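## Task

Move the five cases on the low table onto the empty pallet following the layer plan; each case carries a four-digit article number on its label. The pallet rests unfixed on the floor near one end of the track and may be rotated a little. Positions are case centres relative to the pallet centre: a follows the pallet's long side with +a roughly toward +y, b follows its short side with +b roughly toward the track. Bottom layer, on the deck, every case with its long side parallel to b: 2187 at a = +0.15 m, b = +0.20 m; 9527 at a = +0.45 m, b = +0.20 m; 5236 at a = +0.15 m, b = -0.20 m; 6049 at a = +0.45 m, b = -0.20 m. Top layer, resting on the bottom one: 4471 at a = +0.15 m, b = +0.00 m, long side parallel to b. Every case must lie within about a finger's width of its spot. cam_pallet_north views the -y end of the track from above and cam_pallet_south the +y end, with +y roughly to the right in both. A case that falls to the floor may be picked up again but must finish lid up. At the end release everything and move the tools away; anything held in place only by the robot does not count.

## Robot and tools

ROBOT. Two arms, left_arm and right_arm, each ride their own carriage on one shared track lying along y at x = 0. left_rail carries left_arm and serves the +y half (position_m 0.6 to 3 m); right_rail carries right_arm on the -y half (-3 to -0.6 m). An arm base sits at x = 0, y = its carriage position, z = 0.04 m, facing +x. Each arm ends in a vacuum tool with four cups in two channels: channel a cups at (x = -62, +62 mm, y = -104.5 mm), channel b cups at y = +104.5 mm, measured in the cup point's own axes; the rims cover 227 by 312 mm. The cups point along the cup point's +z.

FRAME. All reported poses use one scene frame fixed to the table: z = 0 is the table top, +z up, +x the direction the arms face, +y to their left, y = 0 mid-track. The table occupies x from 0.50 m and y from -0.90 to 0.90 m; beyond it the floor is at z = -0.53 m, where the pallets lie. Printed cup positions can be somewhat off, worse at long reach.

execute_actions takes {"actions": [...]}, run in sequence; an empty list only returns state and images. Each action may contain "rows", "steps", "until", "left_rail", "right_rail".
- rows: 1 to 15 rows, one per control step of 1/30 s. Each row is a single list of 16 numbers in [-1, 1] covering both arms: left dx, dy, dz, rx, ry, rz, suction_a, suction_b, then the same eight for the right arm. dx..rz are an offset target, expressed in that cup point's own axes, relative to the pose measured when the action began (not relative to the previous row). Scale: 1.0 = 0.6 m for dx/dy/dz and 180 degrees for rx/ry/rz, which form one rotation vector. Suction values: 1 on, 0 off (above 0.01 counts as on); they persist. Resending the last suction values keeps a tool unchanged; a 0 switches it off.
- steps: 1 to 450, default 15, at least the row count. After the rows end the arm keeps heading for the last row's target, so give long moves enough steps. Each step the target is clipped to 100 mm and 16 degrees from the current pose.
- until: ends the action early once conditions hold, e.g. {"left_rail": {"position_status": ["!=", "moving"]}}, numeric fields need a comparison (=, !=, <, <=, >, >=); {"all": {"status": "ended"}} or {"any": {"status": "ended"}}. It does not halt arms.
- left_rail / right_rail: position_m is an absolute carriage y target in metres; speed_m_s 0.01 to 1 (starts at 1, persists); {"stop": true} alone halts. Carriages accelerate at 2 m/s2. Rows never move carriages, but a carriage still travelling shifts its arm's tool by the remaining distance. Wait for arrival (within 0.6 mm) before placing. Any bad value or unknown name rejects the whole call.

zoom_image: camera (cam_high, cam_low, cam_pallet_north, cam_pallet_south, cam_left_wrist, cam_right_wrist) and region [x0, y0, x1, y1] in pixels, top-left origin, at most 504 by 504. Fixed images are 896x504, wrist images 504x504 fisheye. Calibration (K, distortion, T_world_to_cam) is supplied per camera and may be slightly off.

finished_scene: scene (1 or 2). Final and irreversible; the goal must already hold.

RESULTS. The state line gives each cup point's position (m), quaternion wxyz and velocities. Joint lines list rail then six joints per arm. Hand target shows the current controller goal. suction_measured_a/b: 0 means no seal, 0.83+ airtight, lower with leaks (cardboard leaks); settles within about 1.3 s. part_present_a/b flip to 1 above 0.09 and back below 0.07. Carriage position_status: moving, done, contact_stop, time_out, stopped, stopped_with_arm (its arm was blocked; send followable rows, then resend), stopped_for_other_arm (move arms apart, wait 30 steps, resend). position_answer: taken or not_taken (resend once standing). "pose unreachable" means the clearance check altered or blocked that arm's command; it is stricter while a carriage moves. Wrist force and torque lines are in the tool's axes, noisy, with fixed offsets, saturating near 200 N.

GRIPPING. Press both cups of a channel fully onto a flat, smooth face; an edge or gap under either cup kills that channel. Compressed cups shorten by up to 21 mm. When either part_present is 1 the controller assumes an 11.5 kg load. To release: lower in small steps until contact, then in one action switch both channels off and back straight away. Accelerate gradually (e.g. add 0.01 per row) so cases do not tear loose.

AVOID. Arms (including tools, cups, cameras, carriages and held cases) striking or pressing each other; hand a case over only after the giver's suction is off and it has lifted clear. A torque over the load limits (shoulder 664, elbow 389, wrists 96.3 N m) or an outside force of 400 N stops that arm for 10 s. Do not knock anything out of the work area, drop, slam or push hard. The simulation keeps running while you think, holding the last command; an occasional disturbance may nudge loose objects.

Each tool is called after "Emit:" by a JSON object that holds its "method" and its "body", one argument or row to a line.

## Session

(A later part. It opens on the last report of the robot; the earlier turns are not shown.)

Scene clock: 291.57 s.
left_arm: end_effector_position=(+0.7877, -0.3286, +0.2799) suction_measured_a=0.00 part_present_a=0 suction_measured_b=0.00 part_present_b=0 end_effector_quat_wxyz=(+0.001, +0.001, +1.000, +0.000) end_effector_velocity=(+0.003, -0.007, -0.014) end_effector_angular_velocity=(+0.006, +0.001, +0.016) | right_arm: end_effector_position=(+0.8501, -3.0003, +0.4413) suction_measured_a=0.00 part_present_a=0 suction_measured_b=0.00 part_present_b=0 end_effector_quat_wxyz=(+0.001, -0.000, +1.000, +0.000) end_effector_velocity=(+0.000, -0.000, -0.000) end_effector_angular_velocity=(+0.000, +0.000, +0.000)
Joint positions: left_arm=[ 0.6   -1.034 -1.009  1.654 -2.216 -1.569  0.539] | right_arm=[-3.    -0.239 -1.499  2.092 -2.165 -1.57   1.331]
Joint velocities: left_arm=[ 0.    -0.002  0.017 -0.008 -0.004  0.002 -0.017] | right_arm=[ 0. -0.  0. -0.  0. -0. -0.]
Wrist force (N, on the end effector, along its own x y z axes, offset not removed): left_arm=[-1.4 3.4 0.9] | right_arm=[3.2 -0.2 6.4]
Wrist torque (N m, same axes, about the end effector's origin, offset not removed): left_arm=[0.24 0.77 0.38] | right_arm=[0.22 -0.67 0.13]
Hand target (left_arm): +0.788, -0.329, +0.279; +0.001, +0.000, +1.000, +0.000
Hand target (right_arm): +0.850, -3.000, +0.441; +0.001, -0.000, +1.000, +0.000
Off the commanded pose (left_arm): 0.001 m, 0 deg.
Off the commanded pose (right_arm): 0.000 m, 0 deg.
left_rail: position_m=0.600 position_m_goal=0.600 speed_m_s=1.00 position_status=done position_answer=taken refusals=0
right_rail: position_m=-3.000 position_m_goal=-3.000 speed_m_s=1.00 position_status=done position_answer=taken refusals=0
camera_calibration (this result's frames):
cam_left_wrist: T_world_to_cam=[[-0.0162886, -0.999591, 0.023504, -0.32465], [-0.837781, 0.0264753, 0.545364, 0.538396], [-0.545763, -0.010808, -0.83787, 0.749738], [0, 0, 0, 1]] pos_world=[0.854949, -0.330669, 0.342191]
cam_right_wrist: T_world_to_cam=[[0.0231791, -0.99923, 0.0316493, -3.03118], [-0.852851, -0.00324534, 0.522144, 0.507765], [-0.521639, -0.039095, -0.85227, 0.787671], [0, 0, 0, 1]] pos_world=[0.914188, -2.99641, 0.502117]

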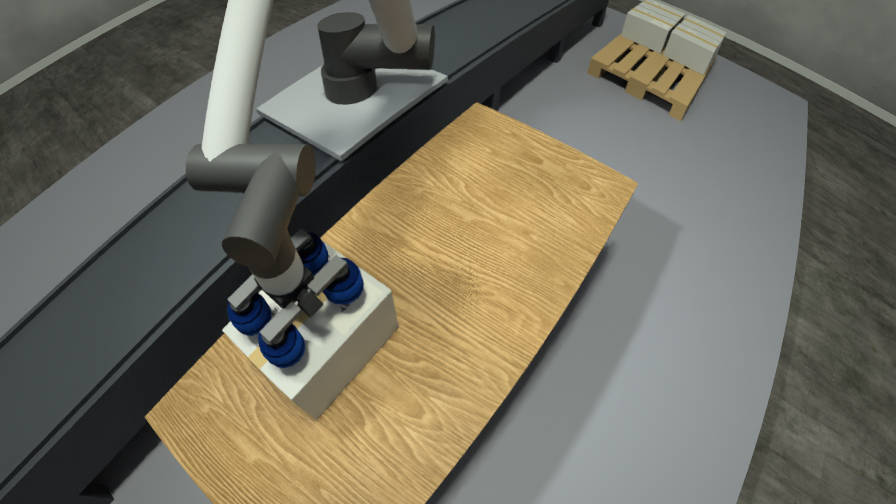

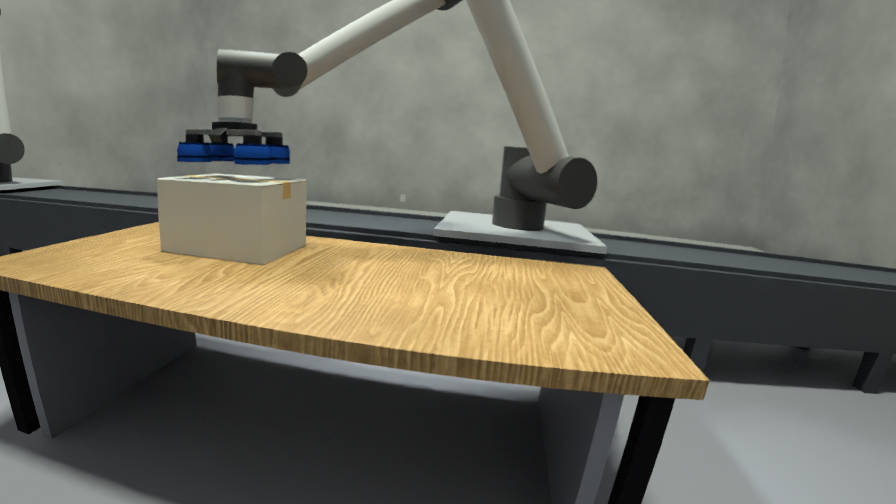

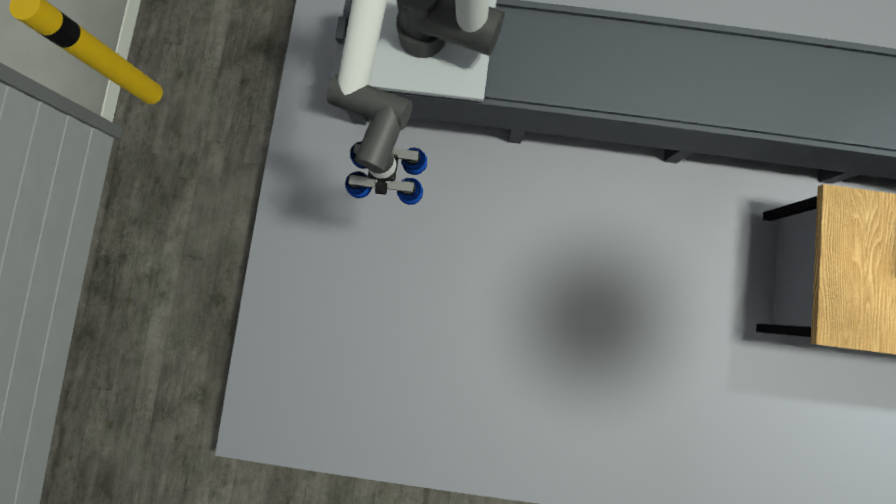

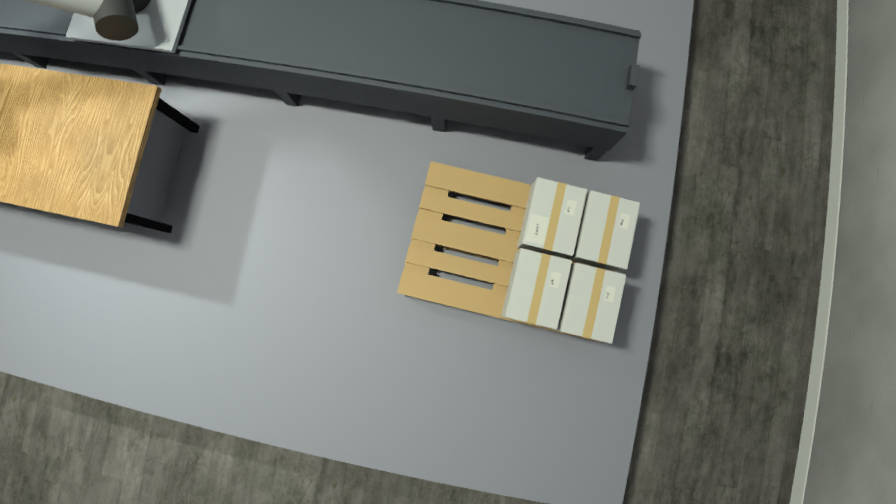

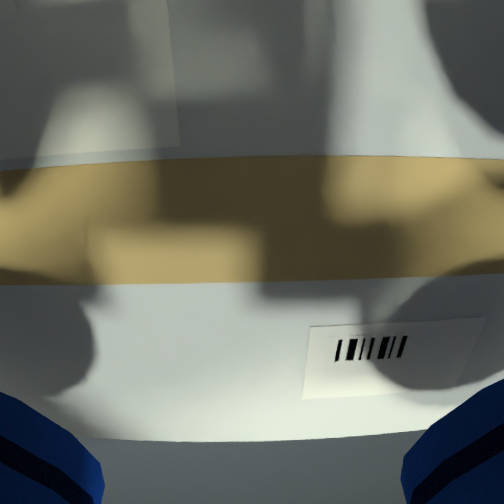

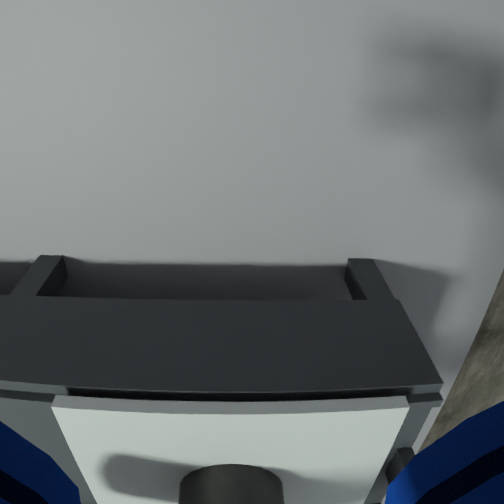

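Emit:
{"method": "execute_actions", "body": {
  "actions": [
    {"rows":[[-0.002,0.001,0.015,0,0,-0.0005,0,0,0,0,0,0,0,0,0,0],[-0.002,0.001,0.03,0,0,-0.0005,0,0,0,0,0,0,0,0,0,0],[-0.002,0.001,0.045,0,0,-0.0005,0,0,0,0,0,0,0,0,0,0],[-0.002,0.001,0.06,0,0,-0.0005,0,0,0,0,0,0,0,0,0,0],[-0.002,0.001,0.075,0,0,-0.0005,0,0,0,0,0,0,0,0,0,0],[-0.002,0.001,0.085,0,0,-0.0005,0,0,0,0,0,0,0,0,0,0],[-0.002,0.001,0.095,0,0,-0.0005,0,0,0,0,0,0,0,0,0,0],[-0.002,0.001,0.103,0,0,-0.0005,1,1,0,0,0,0,0,0,0,0],[-0.002,0.001,0.11,0,0,-0.0005,1,1,0,0,0,0,0,0,0,0]],"steps":14}
  ]
}}

Scene clock: 299.23 s.
left_arm: end_effector_position=(+0.7889, -0.3281, +0.2180) suction_measured_a=0.49 part_present_a=1 suction_measured_b=0.44 part_present_b=1 end_effector_quat_wxyz=(+0.001, +0.000, +1.000, -0.000) end_effector_velocity=(+0.008, -0.010, -0.031) end_effector_angular_velocity=(-0.017, -0.017, -0.002) | right_arm: end_effector_position=(+0.8501, -3.0003, +0.4413) suction_measured_a=0.00 part_present_a=0 suction_measured_b=0.00 part_present_b=0 end_effector_quat_wxyz=(+0.001, -0.000, +1.000, +0.000) end_effector_velocity=(-0.000, +0.000, +0.000) end_effector_angular_velocity=(-0.000, -0.000, +0.000)
Joint positions: left_arm=[ 0.6   -1.032 -0.964  1.679 -2.288 -1.569  0.539] | right_arm=[-3.    -0.239 -1.499  2.092 -2.165 -1.57   1.331]
Joint velocities: left_arm=[ 0.    -0.     0.032  0.003 -0.059  0.006  0.002] | right_arm=[ 0.  0. -0.  0.  0.  0.  0.]
Wrist force (N, on the end effector, along its own x y z axes, offset not removed): left_arm=[8.2 -18.0 -86.5] | right_arm=[3.4 -4.7 8.4]
Wrist torque (N m, same axes, about the end effector's origin, offset not removed): left_arm=[2.01 1.54 -0.06] | right_arm=[-0.65 -0.67 0.10]
Hand target (left_arm): +0.789, -0.328, +0.214; +0.001, +0.000, +1.000, +0.000
Hand target (right_arm): +0.850, -3.000, +0.441; +0.001, -0.000, +1.000, +0.000
Off the commanded pose (left_arm): 0.004 m, 0 deg.
Off the commanded pose (right_arm): 0.000 m, 0 deg.
left_rail: position_m=0.600 position_m_goal=0.600 speed_m_s=1.00 position_status=done position_answer=taken refusals=0
right_rail: position_m=-3.000 position_m_goal=-3.000 speed_m_s=1.00 position_status=done position_answer=taken refusals=0
camera_calibration (this result's frames):
cam_left_wrist: T_world_to_cam=[[-0.0147811, -0.9996, 0.0241014, -0.323966], [-0.837915, 0.0255357, 0.545203, 0.572907], [-0.545601, -0.0121362, -0.837957, 0.698006], [0, 0, 0, 1]] pos_world=[0.856091, -0.329995, 0.280357]
cam_right_wrist: T_world_to_cam=[[0.0231793, -0.99923, 0.0316494, -3.03118], [-0.852851, -0.00324548, 0.522144, 0.507765], [-0.521639, -0.0390951, -0.85227, 0.787671], [0, 0, 0, 1]] pos_world=[0.914188, -2.99641, 0.502117]

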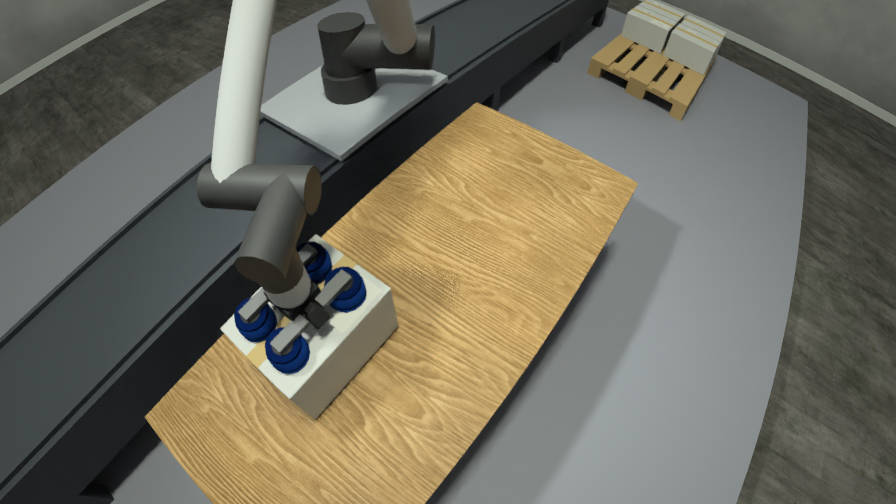

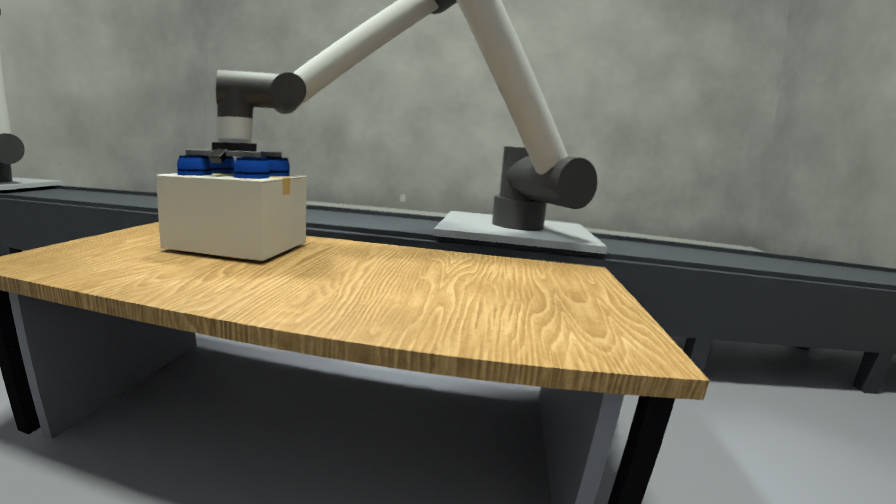

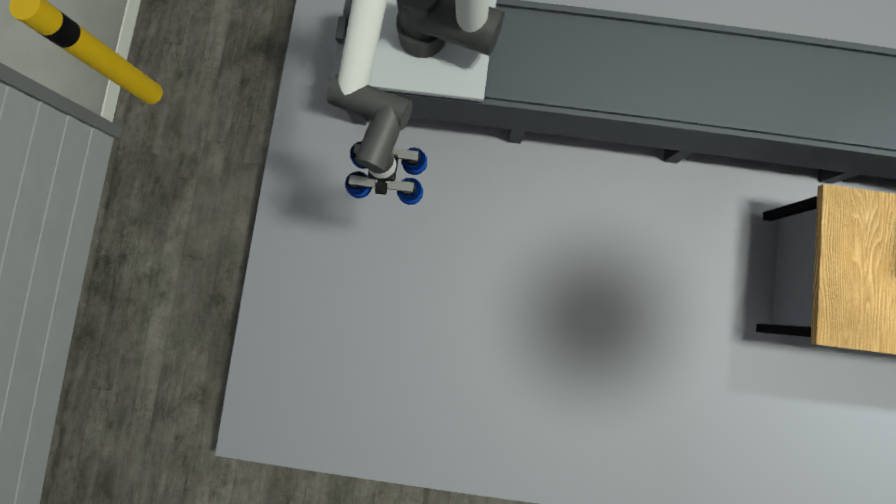

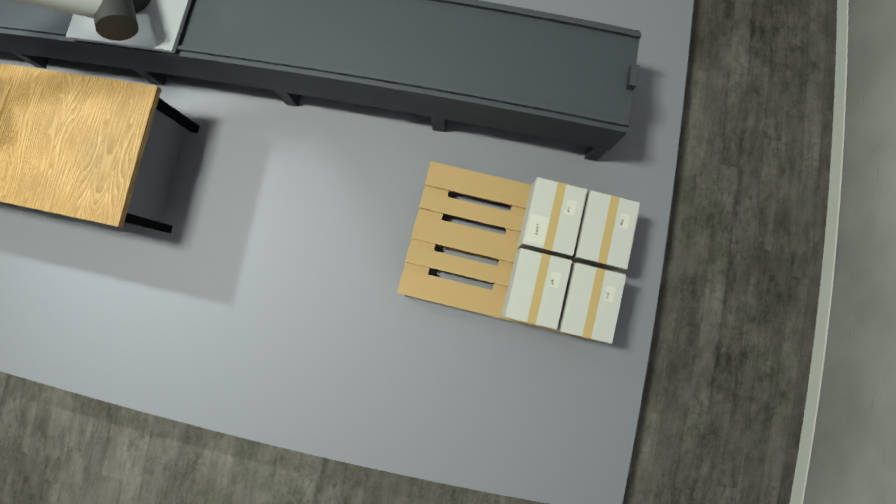

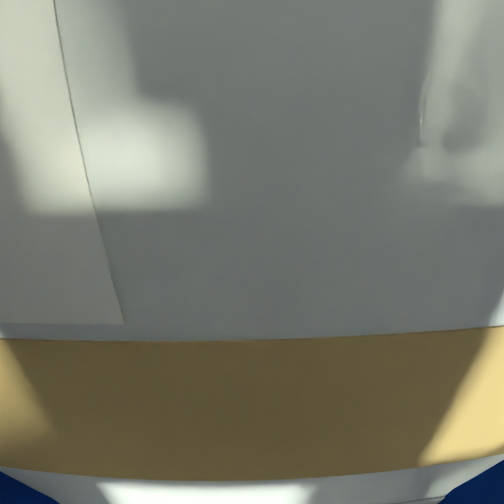

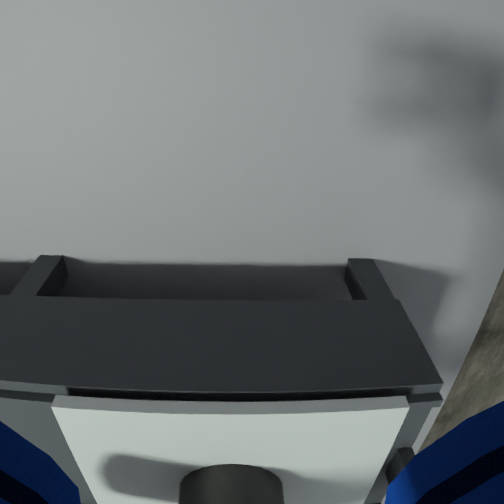

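Target (.981, 3.164).

Emit:
{"method": "execute_actions", "body": {
  "actions": [
    {"left_rail":{"position_m":3.0},"rows":[[0,0,-0.005,0,0,0,1,1,0,0,0,0,0,0,0,0],[0,0.005,-0.015,0,0,0,1,1,0,0,0,0,0,0,0,0],[0,0.015,-0.03,0,0,0,1,1,0,0,0,0,0,0,0,0],[0,0.03,-0.045,0,0,0.005,1,1,0,0,0,0,0,0,0,0],[0,0.05,-0.06,0,0,0.015,1,1,0,0,0,0,0,0,0,0],[-0.01,0.08,-0.07,0,0,0.03,1,1,0,0,0,0,0,0,0,0],[-0.02,0.11,-0.08,0,0,0.05,1,1,0,0,0,0,0,0,0,0],[-0.03,0.15,-0.08,0,0,0.07,1,1,0,0,0,0,0,0,0,0],[-0.25,1,-0.08,0,0,0.5143,1,1,0,0,0,0,0,0,0,0]],"steps":40}
  ]
}}

Scene clock: 306.67 s.
left_arm: end_effector_position=(+0.9327, +1.2909, +0.2658) suction_measured_a=0.93 part_present_a=1 suction_measured_b=0.93 part_present_b=1 end_effector_quat_wxyz=(-0.001, +0.629, +0.777, +0.017) end_effector_velocity=(+0.077, +1.216, +0.016) end_effector_angular_velocity=(-0.073, +0.060, -1.324) | right_arm: end_effector_position=(+0.8501, -3.0003, +0.4413) suction_measured_a=0.00 part_present_a=0 suction_measured_b=0.00 part_present_b=0 end_effector_quat_wxyz=(+0.001, -0.000, +1.000, +0.000) end_effector_velocity=(+0.000, -0.000, -0.000) end_effector_angular_velocity=(+0.000, +0.000, +0.000)
Joint positions: left_arm=[ 1.638 -0.569 -1.203  2.012 -2.381 -1.537  2.362] | right_arm=[-3.    -0.239 -1.499  2.092 -2.165 -1.57   1.331]
Joint velocities: left_arm=[ 0.999  0.259 -0.018  0.009 -0.033 -0.096  1.584] | right_arm=[ 0. -0.  0. -0.  0.  0. -0.]
Wrist force (N, on the end effector, along its own x y z axes, offset not removed): left_arm=[23.0 11.8 -57.6] | right_arm=[7.7 -3.5 6.0]
Wrist torque (N m, same axes, about the end effector's origin, offset not removed): left_arm=[0.72 1.71 0.10] | right_arm=[-0.50 -1.00 0.04]
Hand target (left_arm): +0.940, +1.372, +0.267; +0.001, +0.704, +0.710, +0.009
Hand target (right_arm): +0.850, -3.000, +0.441; +0.001, -0.000, +1.000, +0.000
Off the commanded pose (left_arm): 0.020 m, 15 deg; orientation clipped at the last step of the last action.
Off the commanded pose (right_arm): 0.000 m, 0 deg.
left_rail: position_m=1.638 position_m_goal=3.000 speed_m_s=1.00 position_status=moving position_answer=taken refusals=0
right_rail: position_m=-3.000 position_m_goal=-3.000 speed_m_s=1.00 position_status=done position_answer=taken refusals=0
camera_calibration (this result's frames):
cam_left_wrist: T_world_to_cam=[[-0.980724, -0.195398, -0.000694905, 1.16469], [-0.161486, 0.808504, 0.565901, -1.0211], [-0.110014, 0.555105, -0.824473, -0.305981], [0, 0, 0, 1]] pos_world=[0.943687, 1.22299, 0.326378]
cam_right_wrist: T_world_to_cam=[[0.0231793, -0.99923, 0.0316494, -3.03118], [-0.852851, -0.00324548, 0.522144, 0.507765], [-0.521639, -0.0390952, -0.85227, 0.787671], [0, 0, 0, 1]] pos_world=[0.914188, -2.99641, 0.502117]

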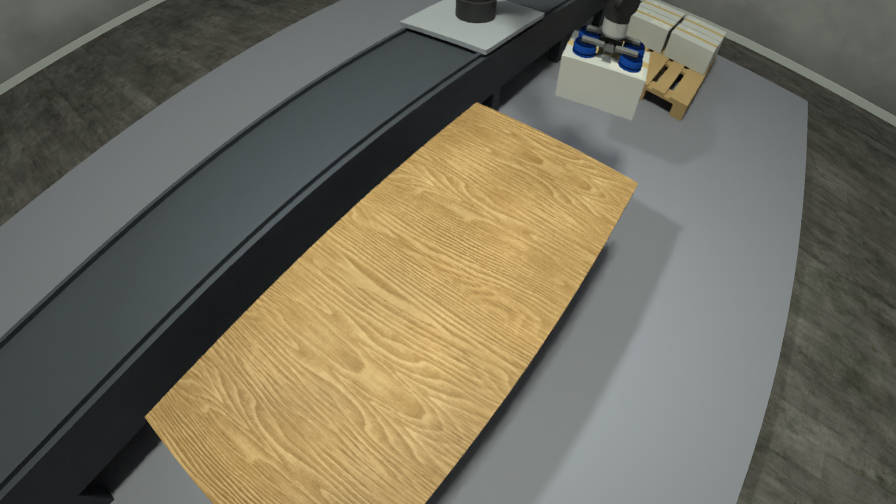

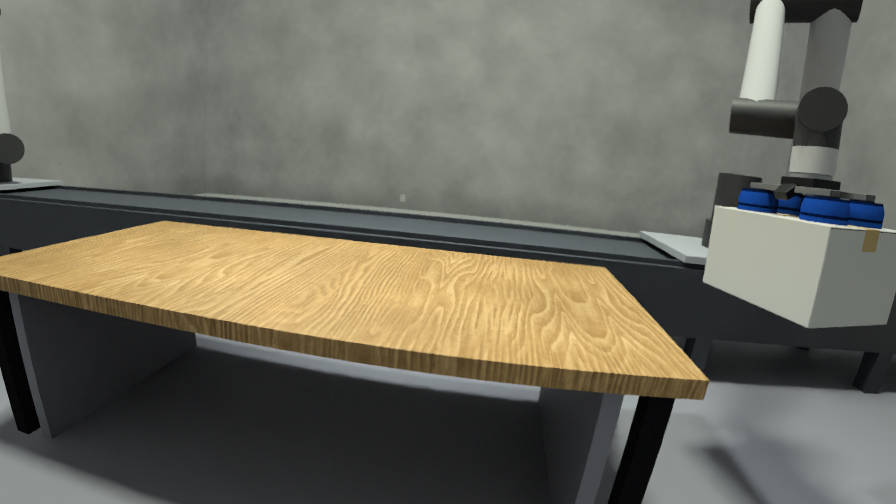

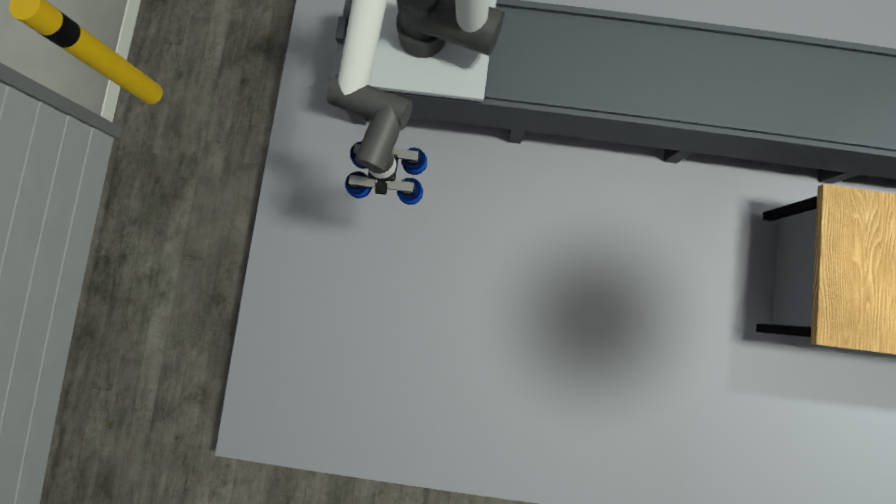

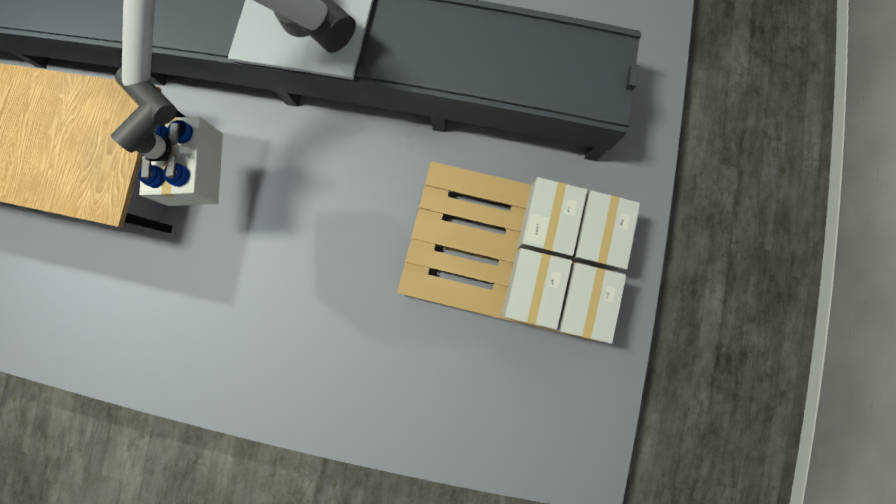

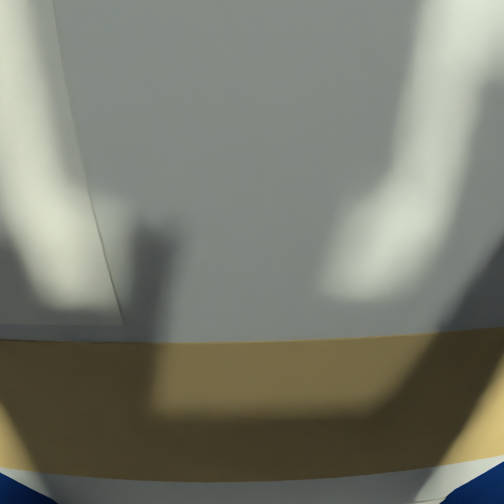

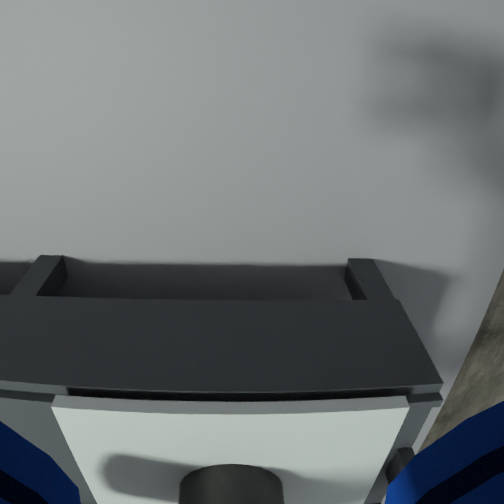

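Emit:
{"method": "execute_actions", "body": {
  "actions": [
    {"steps":1},
    {"rows":[[0.03,0,0.01,0,0,0,1,1,0,0,0,0,0,0,0,0],[0.08,0,0.03,0,0,0,1,1,0,0,0,0,0,0,0,0],[0.816,0.0705,0.352,0.0045,-0.0036,0.017,1,1,0,0,0,0,0,0,0,0]],"steps":35}
  ]
}}

Scene clock: 312.87 s.
left_arm: end_effector_position=(+0.9791, +3.1609, +0.0646) suction_measured_a=0.93 part_present_a=1 suction_measured_b=0.93 part_present_b=1 end_effector_quat_wxyz=(-0.001, +0.723, +0.691, +0.001) end_effector_velocity=(+0.027, +0.048, -0.023) end_effector_angular_velocity=(-0.009, -0.003, -0.009) | right_arm: end_effector_position=(+0.8501, -3.0003, +0.4413) suction_measured_a=0.00 part_present_a=0 suction_measured_b=0.00 part_present_b=0 end_effector_quat_wxyz=(+0.001, -0.000, +1.000, +0.000) end_effector_velocity=(+0.000, -0.000, -0.000) end_effector_angular_velocity=(+0.000, -0.000, +0.000)
Joint positions: left_arm=[ 3.    -0.042 -0.991  2.076 -2.656 -1.568  3.144] | right_arm=[-3.    -0.239 -1.499  2.092 -2.165 -1.57   1.331]
Joint velocities: left_arm=[ 0.     0.053  0.05  -0.048 -0.005 -0.009  0.062] | right_arm=[ 0. -0.  0. -0. -0.  0. -0.]
Wrist force (N, on the end effector, along its own x y z axes, offset not removed): left_arm=[4.3 4.7 -56.4] | right_arm=[-3.1 -4.4 12.1]
Wrist torque (N m, same axes, about the end effector's origin, offset not removed): left_arm=[1.65 1.39 0.33] | right_arm=[-0.78 0.45 0.16]
Hand target (left_arm): +0.981, +3.165, +0.063; -0.001, +0.723, +0.691, +0.001
Hand target (right_arm): +0.850, -3.000, +0.441; +0.001, -0.000, +1.000, +0.000
Off the commanded pose (left_arm): 0.004 m, 0 deg.
Off the commanded pose (right_arm): 0.000 m, 0 deg.
left_rail: position_m=3.000 position_m_goal=3.000 speed_m_s=1.00 position_status=done position_answer=taken refusals=0
right_rail: position_m=-3.000 position_m_goal=-3.000 speed_m_s=1.00 position_status=done position_answer=taken refusals=0
camera_calibration (this result's frames):
cam_left_wrist: T_world_to_cam=[[-0.998025, 0.0580046, 0.0241019, 0.789843], [0.0617026, 0.833523, 0.549029, -2.70813], [0.0117566, 0.549432, -0.835456, -1.60536], [0, 0, 0, 1]] pos_world=[0.974255, 3.09351, 0.126591]
cam_right_wrist: T_world_to_cam=[[0.0231792, -0.99923, 0.0316493, -3.03118], [-0.852851, -0.00324545, 0.522144, 0.507765], [-0.521639, -0.039095, -0.85227, 0.787671], [0, 0, 0, 1]] pos_world=[0.914188, -2.99641, 0.502117]

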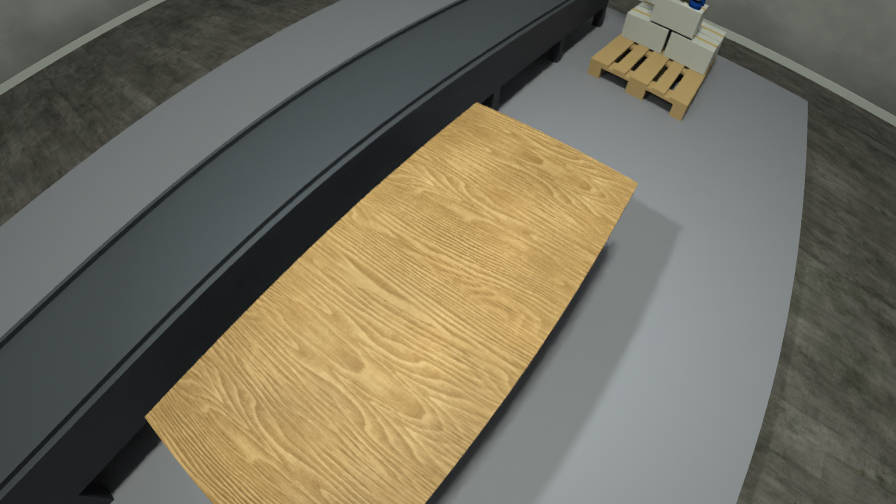

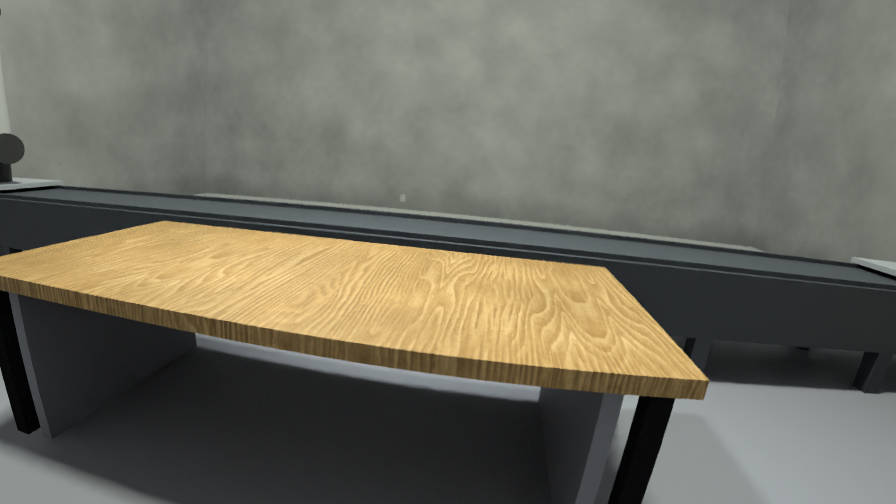

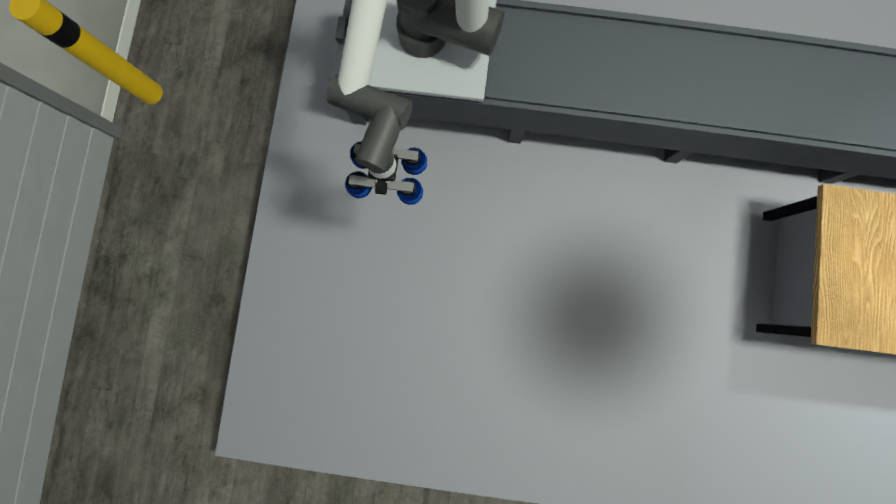

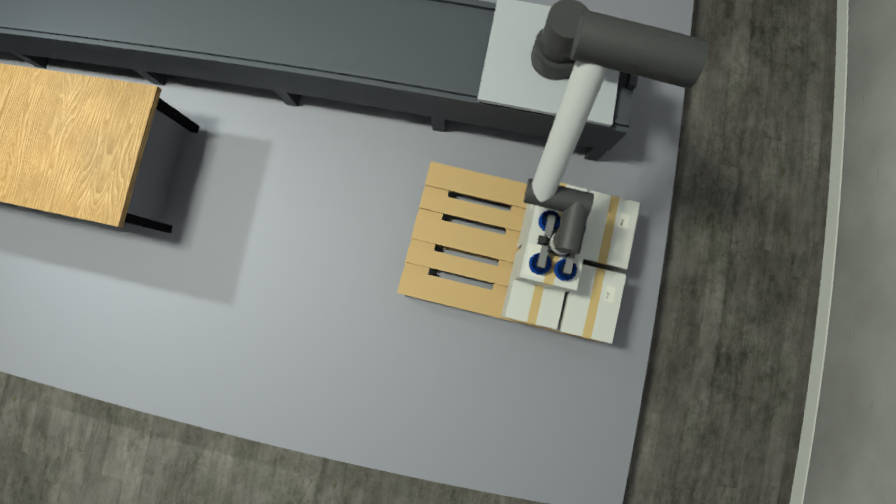

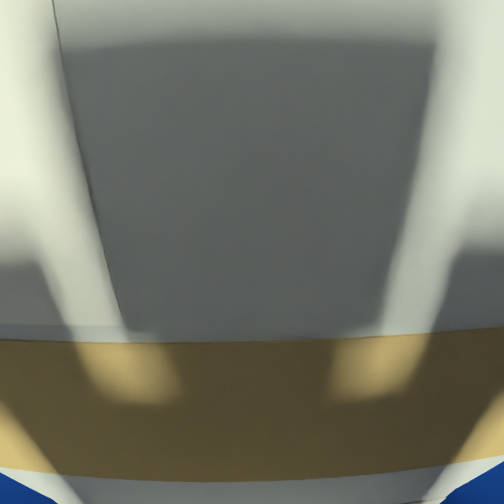

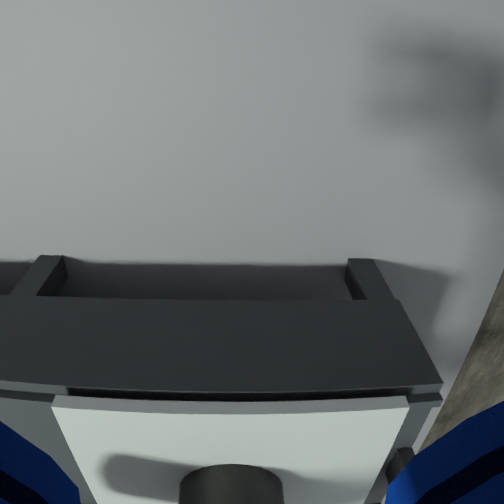

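Emit:
{"method": "execute_actions", "body": {
  "actions": [
    {"rows":[[0.005,0.003,0.009,0,-0.0009,0.0005,1,1,0,0,0,0,0,0,0,0],[0.005,0.003,0.015,0,-0.0009,0.0005,1,1,0,0,0,0,0,0,0,0],[0.005,0.003,0.021,0,-0.0009,0.0005,1,1,0,0,0,0,0,0,0,0],[0.005,0.003,0.025,0,-0.0009,0.0005,1,1,0,0,0,0,0,0,0,0],[0.005,0.003,0.028,0,-0.0009,0.0005,1,1,0,0,0,0,0,0,0,0]],"steps":12}
  ]
}}

Emit:
{"method": "zoom_image", "body": {
  "camera": "cam_pallet_south",
  "region": [490,190,630,340]
}}

Scene clock: 321.00 s.
left_arm: end_effector_position=(+0.9810, +3.1639, +0.0484) suction_measured_a=0.93 part_present_a=1 suction_measured_b=0.93 part_present_b=1 end_effector_quat_wxyz=(-0.000, +0.723, +0.691, -0.000) end_effector_velocity=(+0.000, -0.001, -0.008) end_effector_angular_velocity=(-0.001, -0.000, -0.000) | right_arm: end_effector_position=(+0.8501, -3.0003, +0.4413) suction_measured_a=0.00 part_present_a=0 suction_measured_b=0.00 part_present_b=0 end_effector_quat_wxyz=(+0.001, -0.000, +1.000, +0.000) end_effector_velocity=(-0.000, +0.000, +0.000) end_effector_angular_velocity=(-0.000, -0.000, -0.000)
Joint positions: left_arm=[ 3.    -0.038 -0.97   2.075 -2.675 -1.571  3.149] | right_arm=[-3.    -0.239 -1.499  2.092 -2.165 -1.57   1.331]
Joint velocities: left_arm=[ 0.    -0.     0.009  0.001 -0.011 -0.001  0.   ] | right_arm=[ 0.  0. -0.  0. -0. -0.  0.]
Wrist force (N, on the end effector, along its own x y z axes, offset not removed): left_arm=[-1.9 2.3 -56.4] | right_arm=[8.4 -2.7 8.6]
Wrist torque (N m, same axes, about the end effector's origin, offset not removed): left_arm=[1.75 1.17 0.34] | right_arm=[-0.31 -1.26 0.30]
Hand target (left_arm): +0.981, +3.164, +0.048; -0.000, +0.723, +0.691, -0.000
Hand target (right_arm): +0.850, -3.000, +0.441; +0.001, -0.000, +1.000, +0.000
Off the commanded pose (left_arm): 0.001 m, 0 deg.
Off the commanded pose (right_arm): 0.000 m, 0 deg.
left_rail: position_m=3.000 position_m_goal=3.000 speed_m_s=1.00 position_status=done position_answer=taken refusals=0
right_rail: position_m=-3.000 position_m_goal=-3.000 speed_m_s=1.00 position_status=done position_answer=taken refusals=0
camera_calibration (this result's frames):
cam_left_wrist: T_world_to_cam=[[-0.997934, 0.0595543, 0.0240979, 0.786982], [0.0630291, 0.834934, 0.546728, -2.70757], [0.0124399, 0.547118, -0.836963, -1.61386], [0, 0, 0, 1]] pos_world=[0.976088, 3.09675, 0.110602]
cam_right_wrist: T_world_to_cam=[[0.0231792, -0.99923, 0.0316493, -3.03118], [-0.852851, -0.00324546, 0.522144, 0.507765], [-0.521639, -0.039095, -0.85227, 0.787671], [0, 0, 0, 1]] pos_world=[0.914188, -2.99641, 0.502117]

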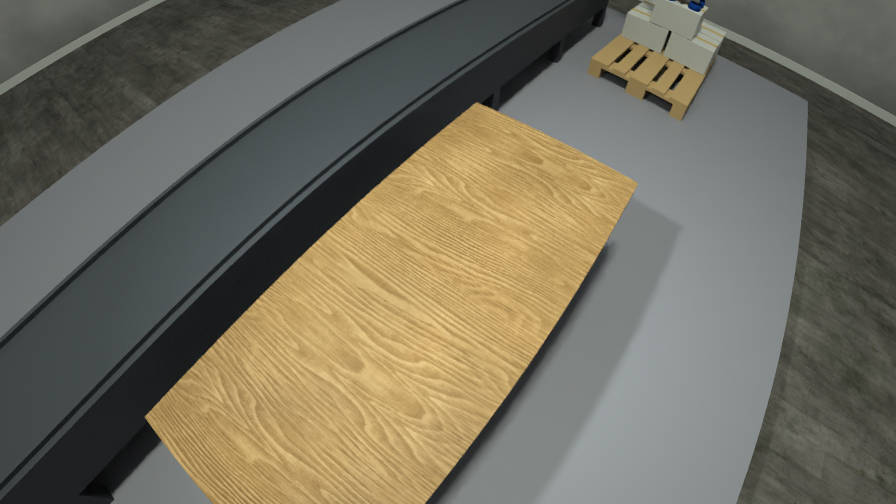

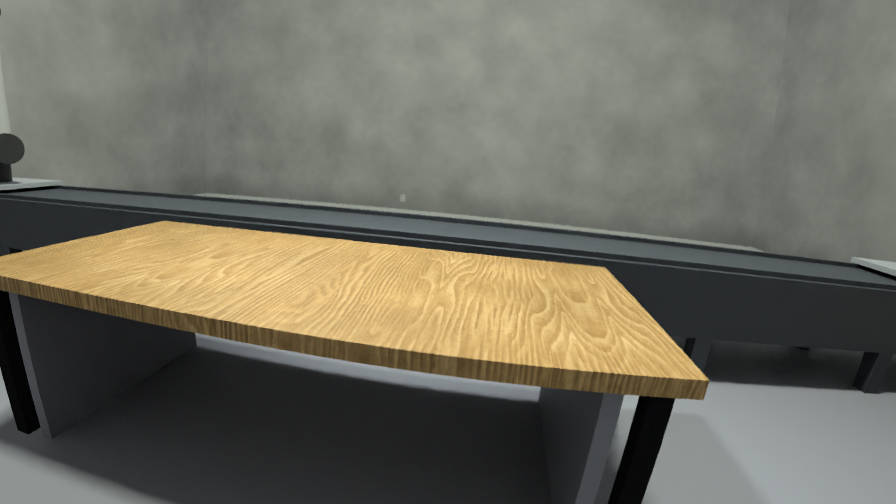

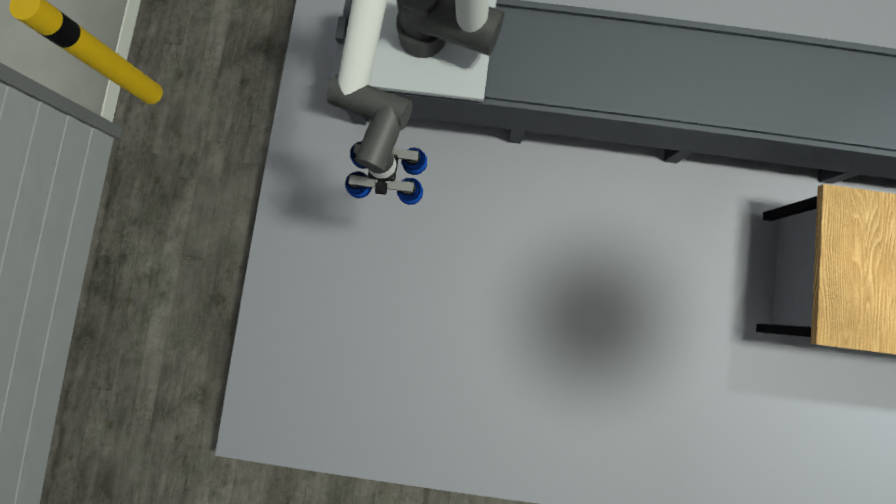

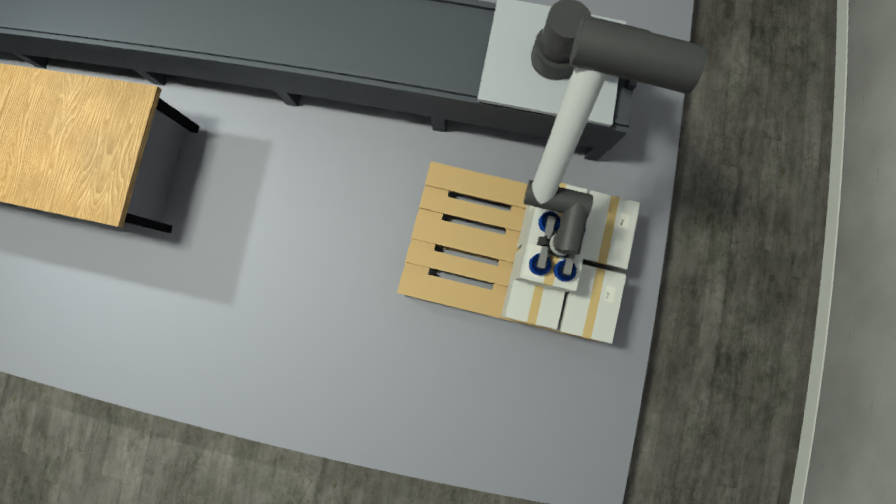

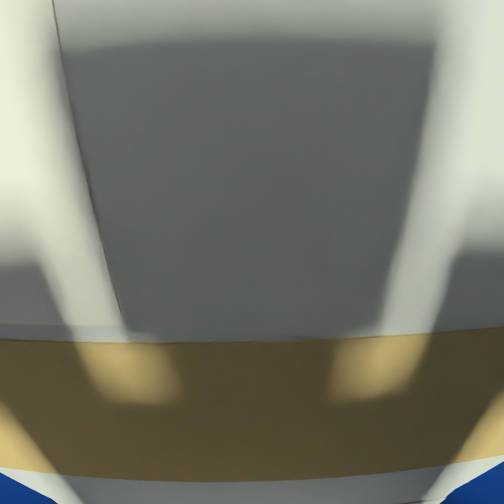

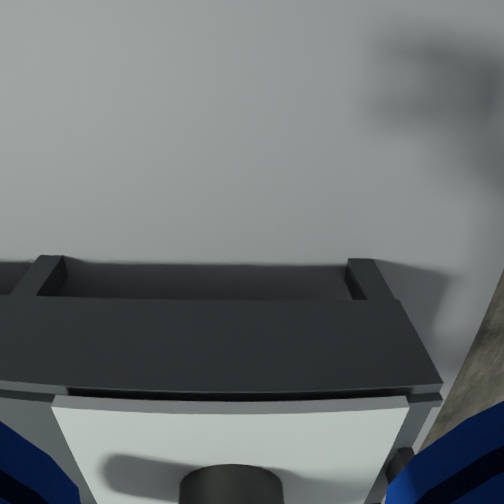

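Region (490, 190, 630, 340) of cam_pallet_south's 896x504 image, scaled by 3.360, with more detail than that image has; it fills the left 470 columns of this view, and the rest is white.

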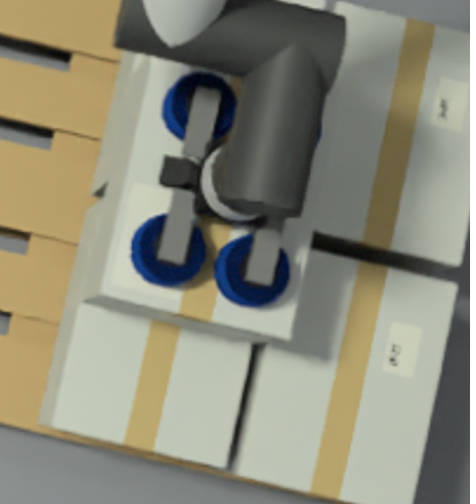

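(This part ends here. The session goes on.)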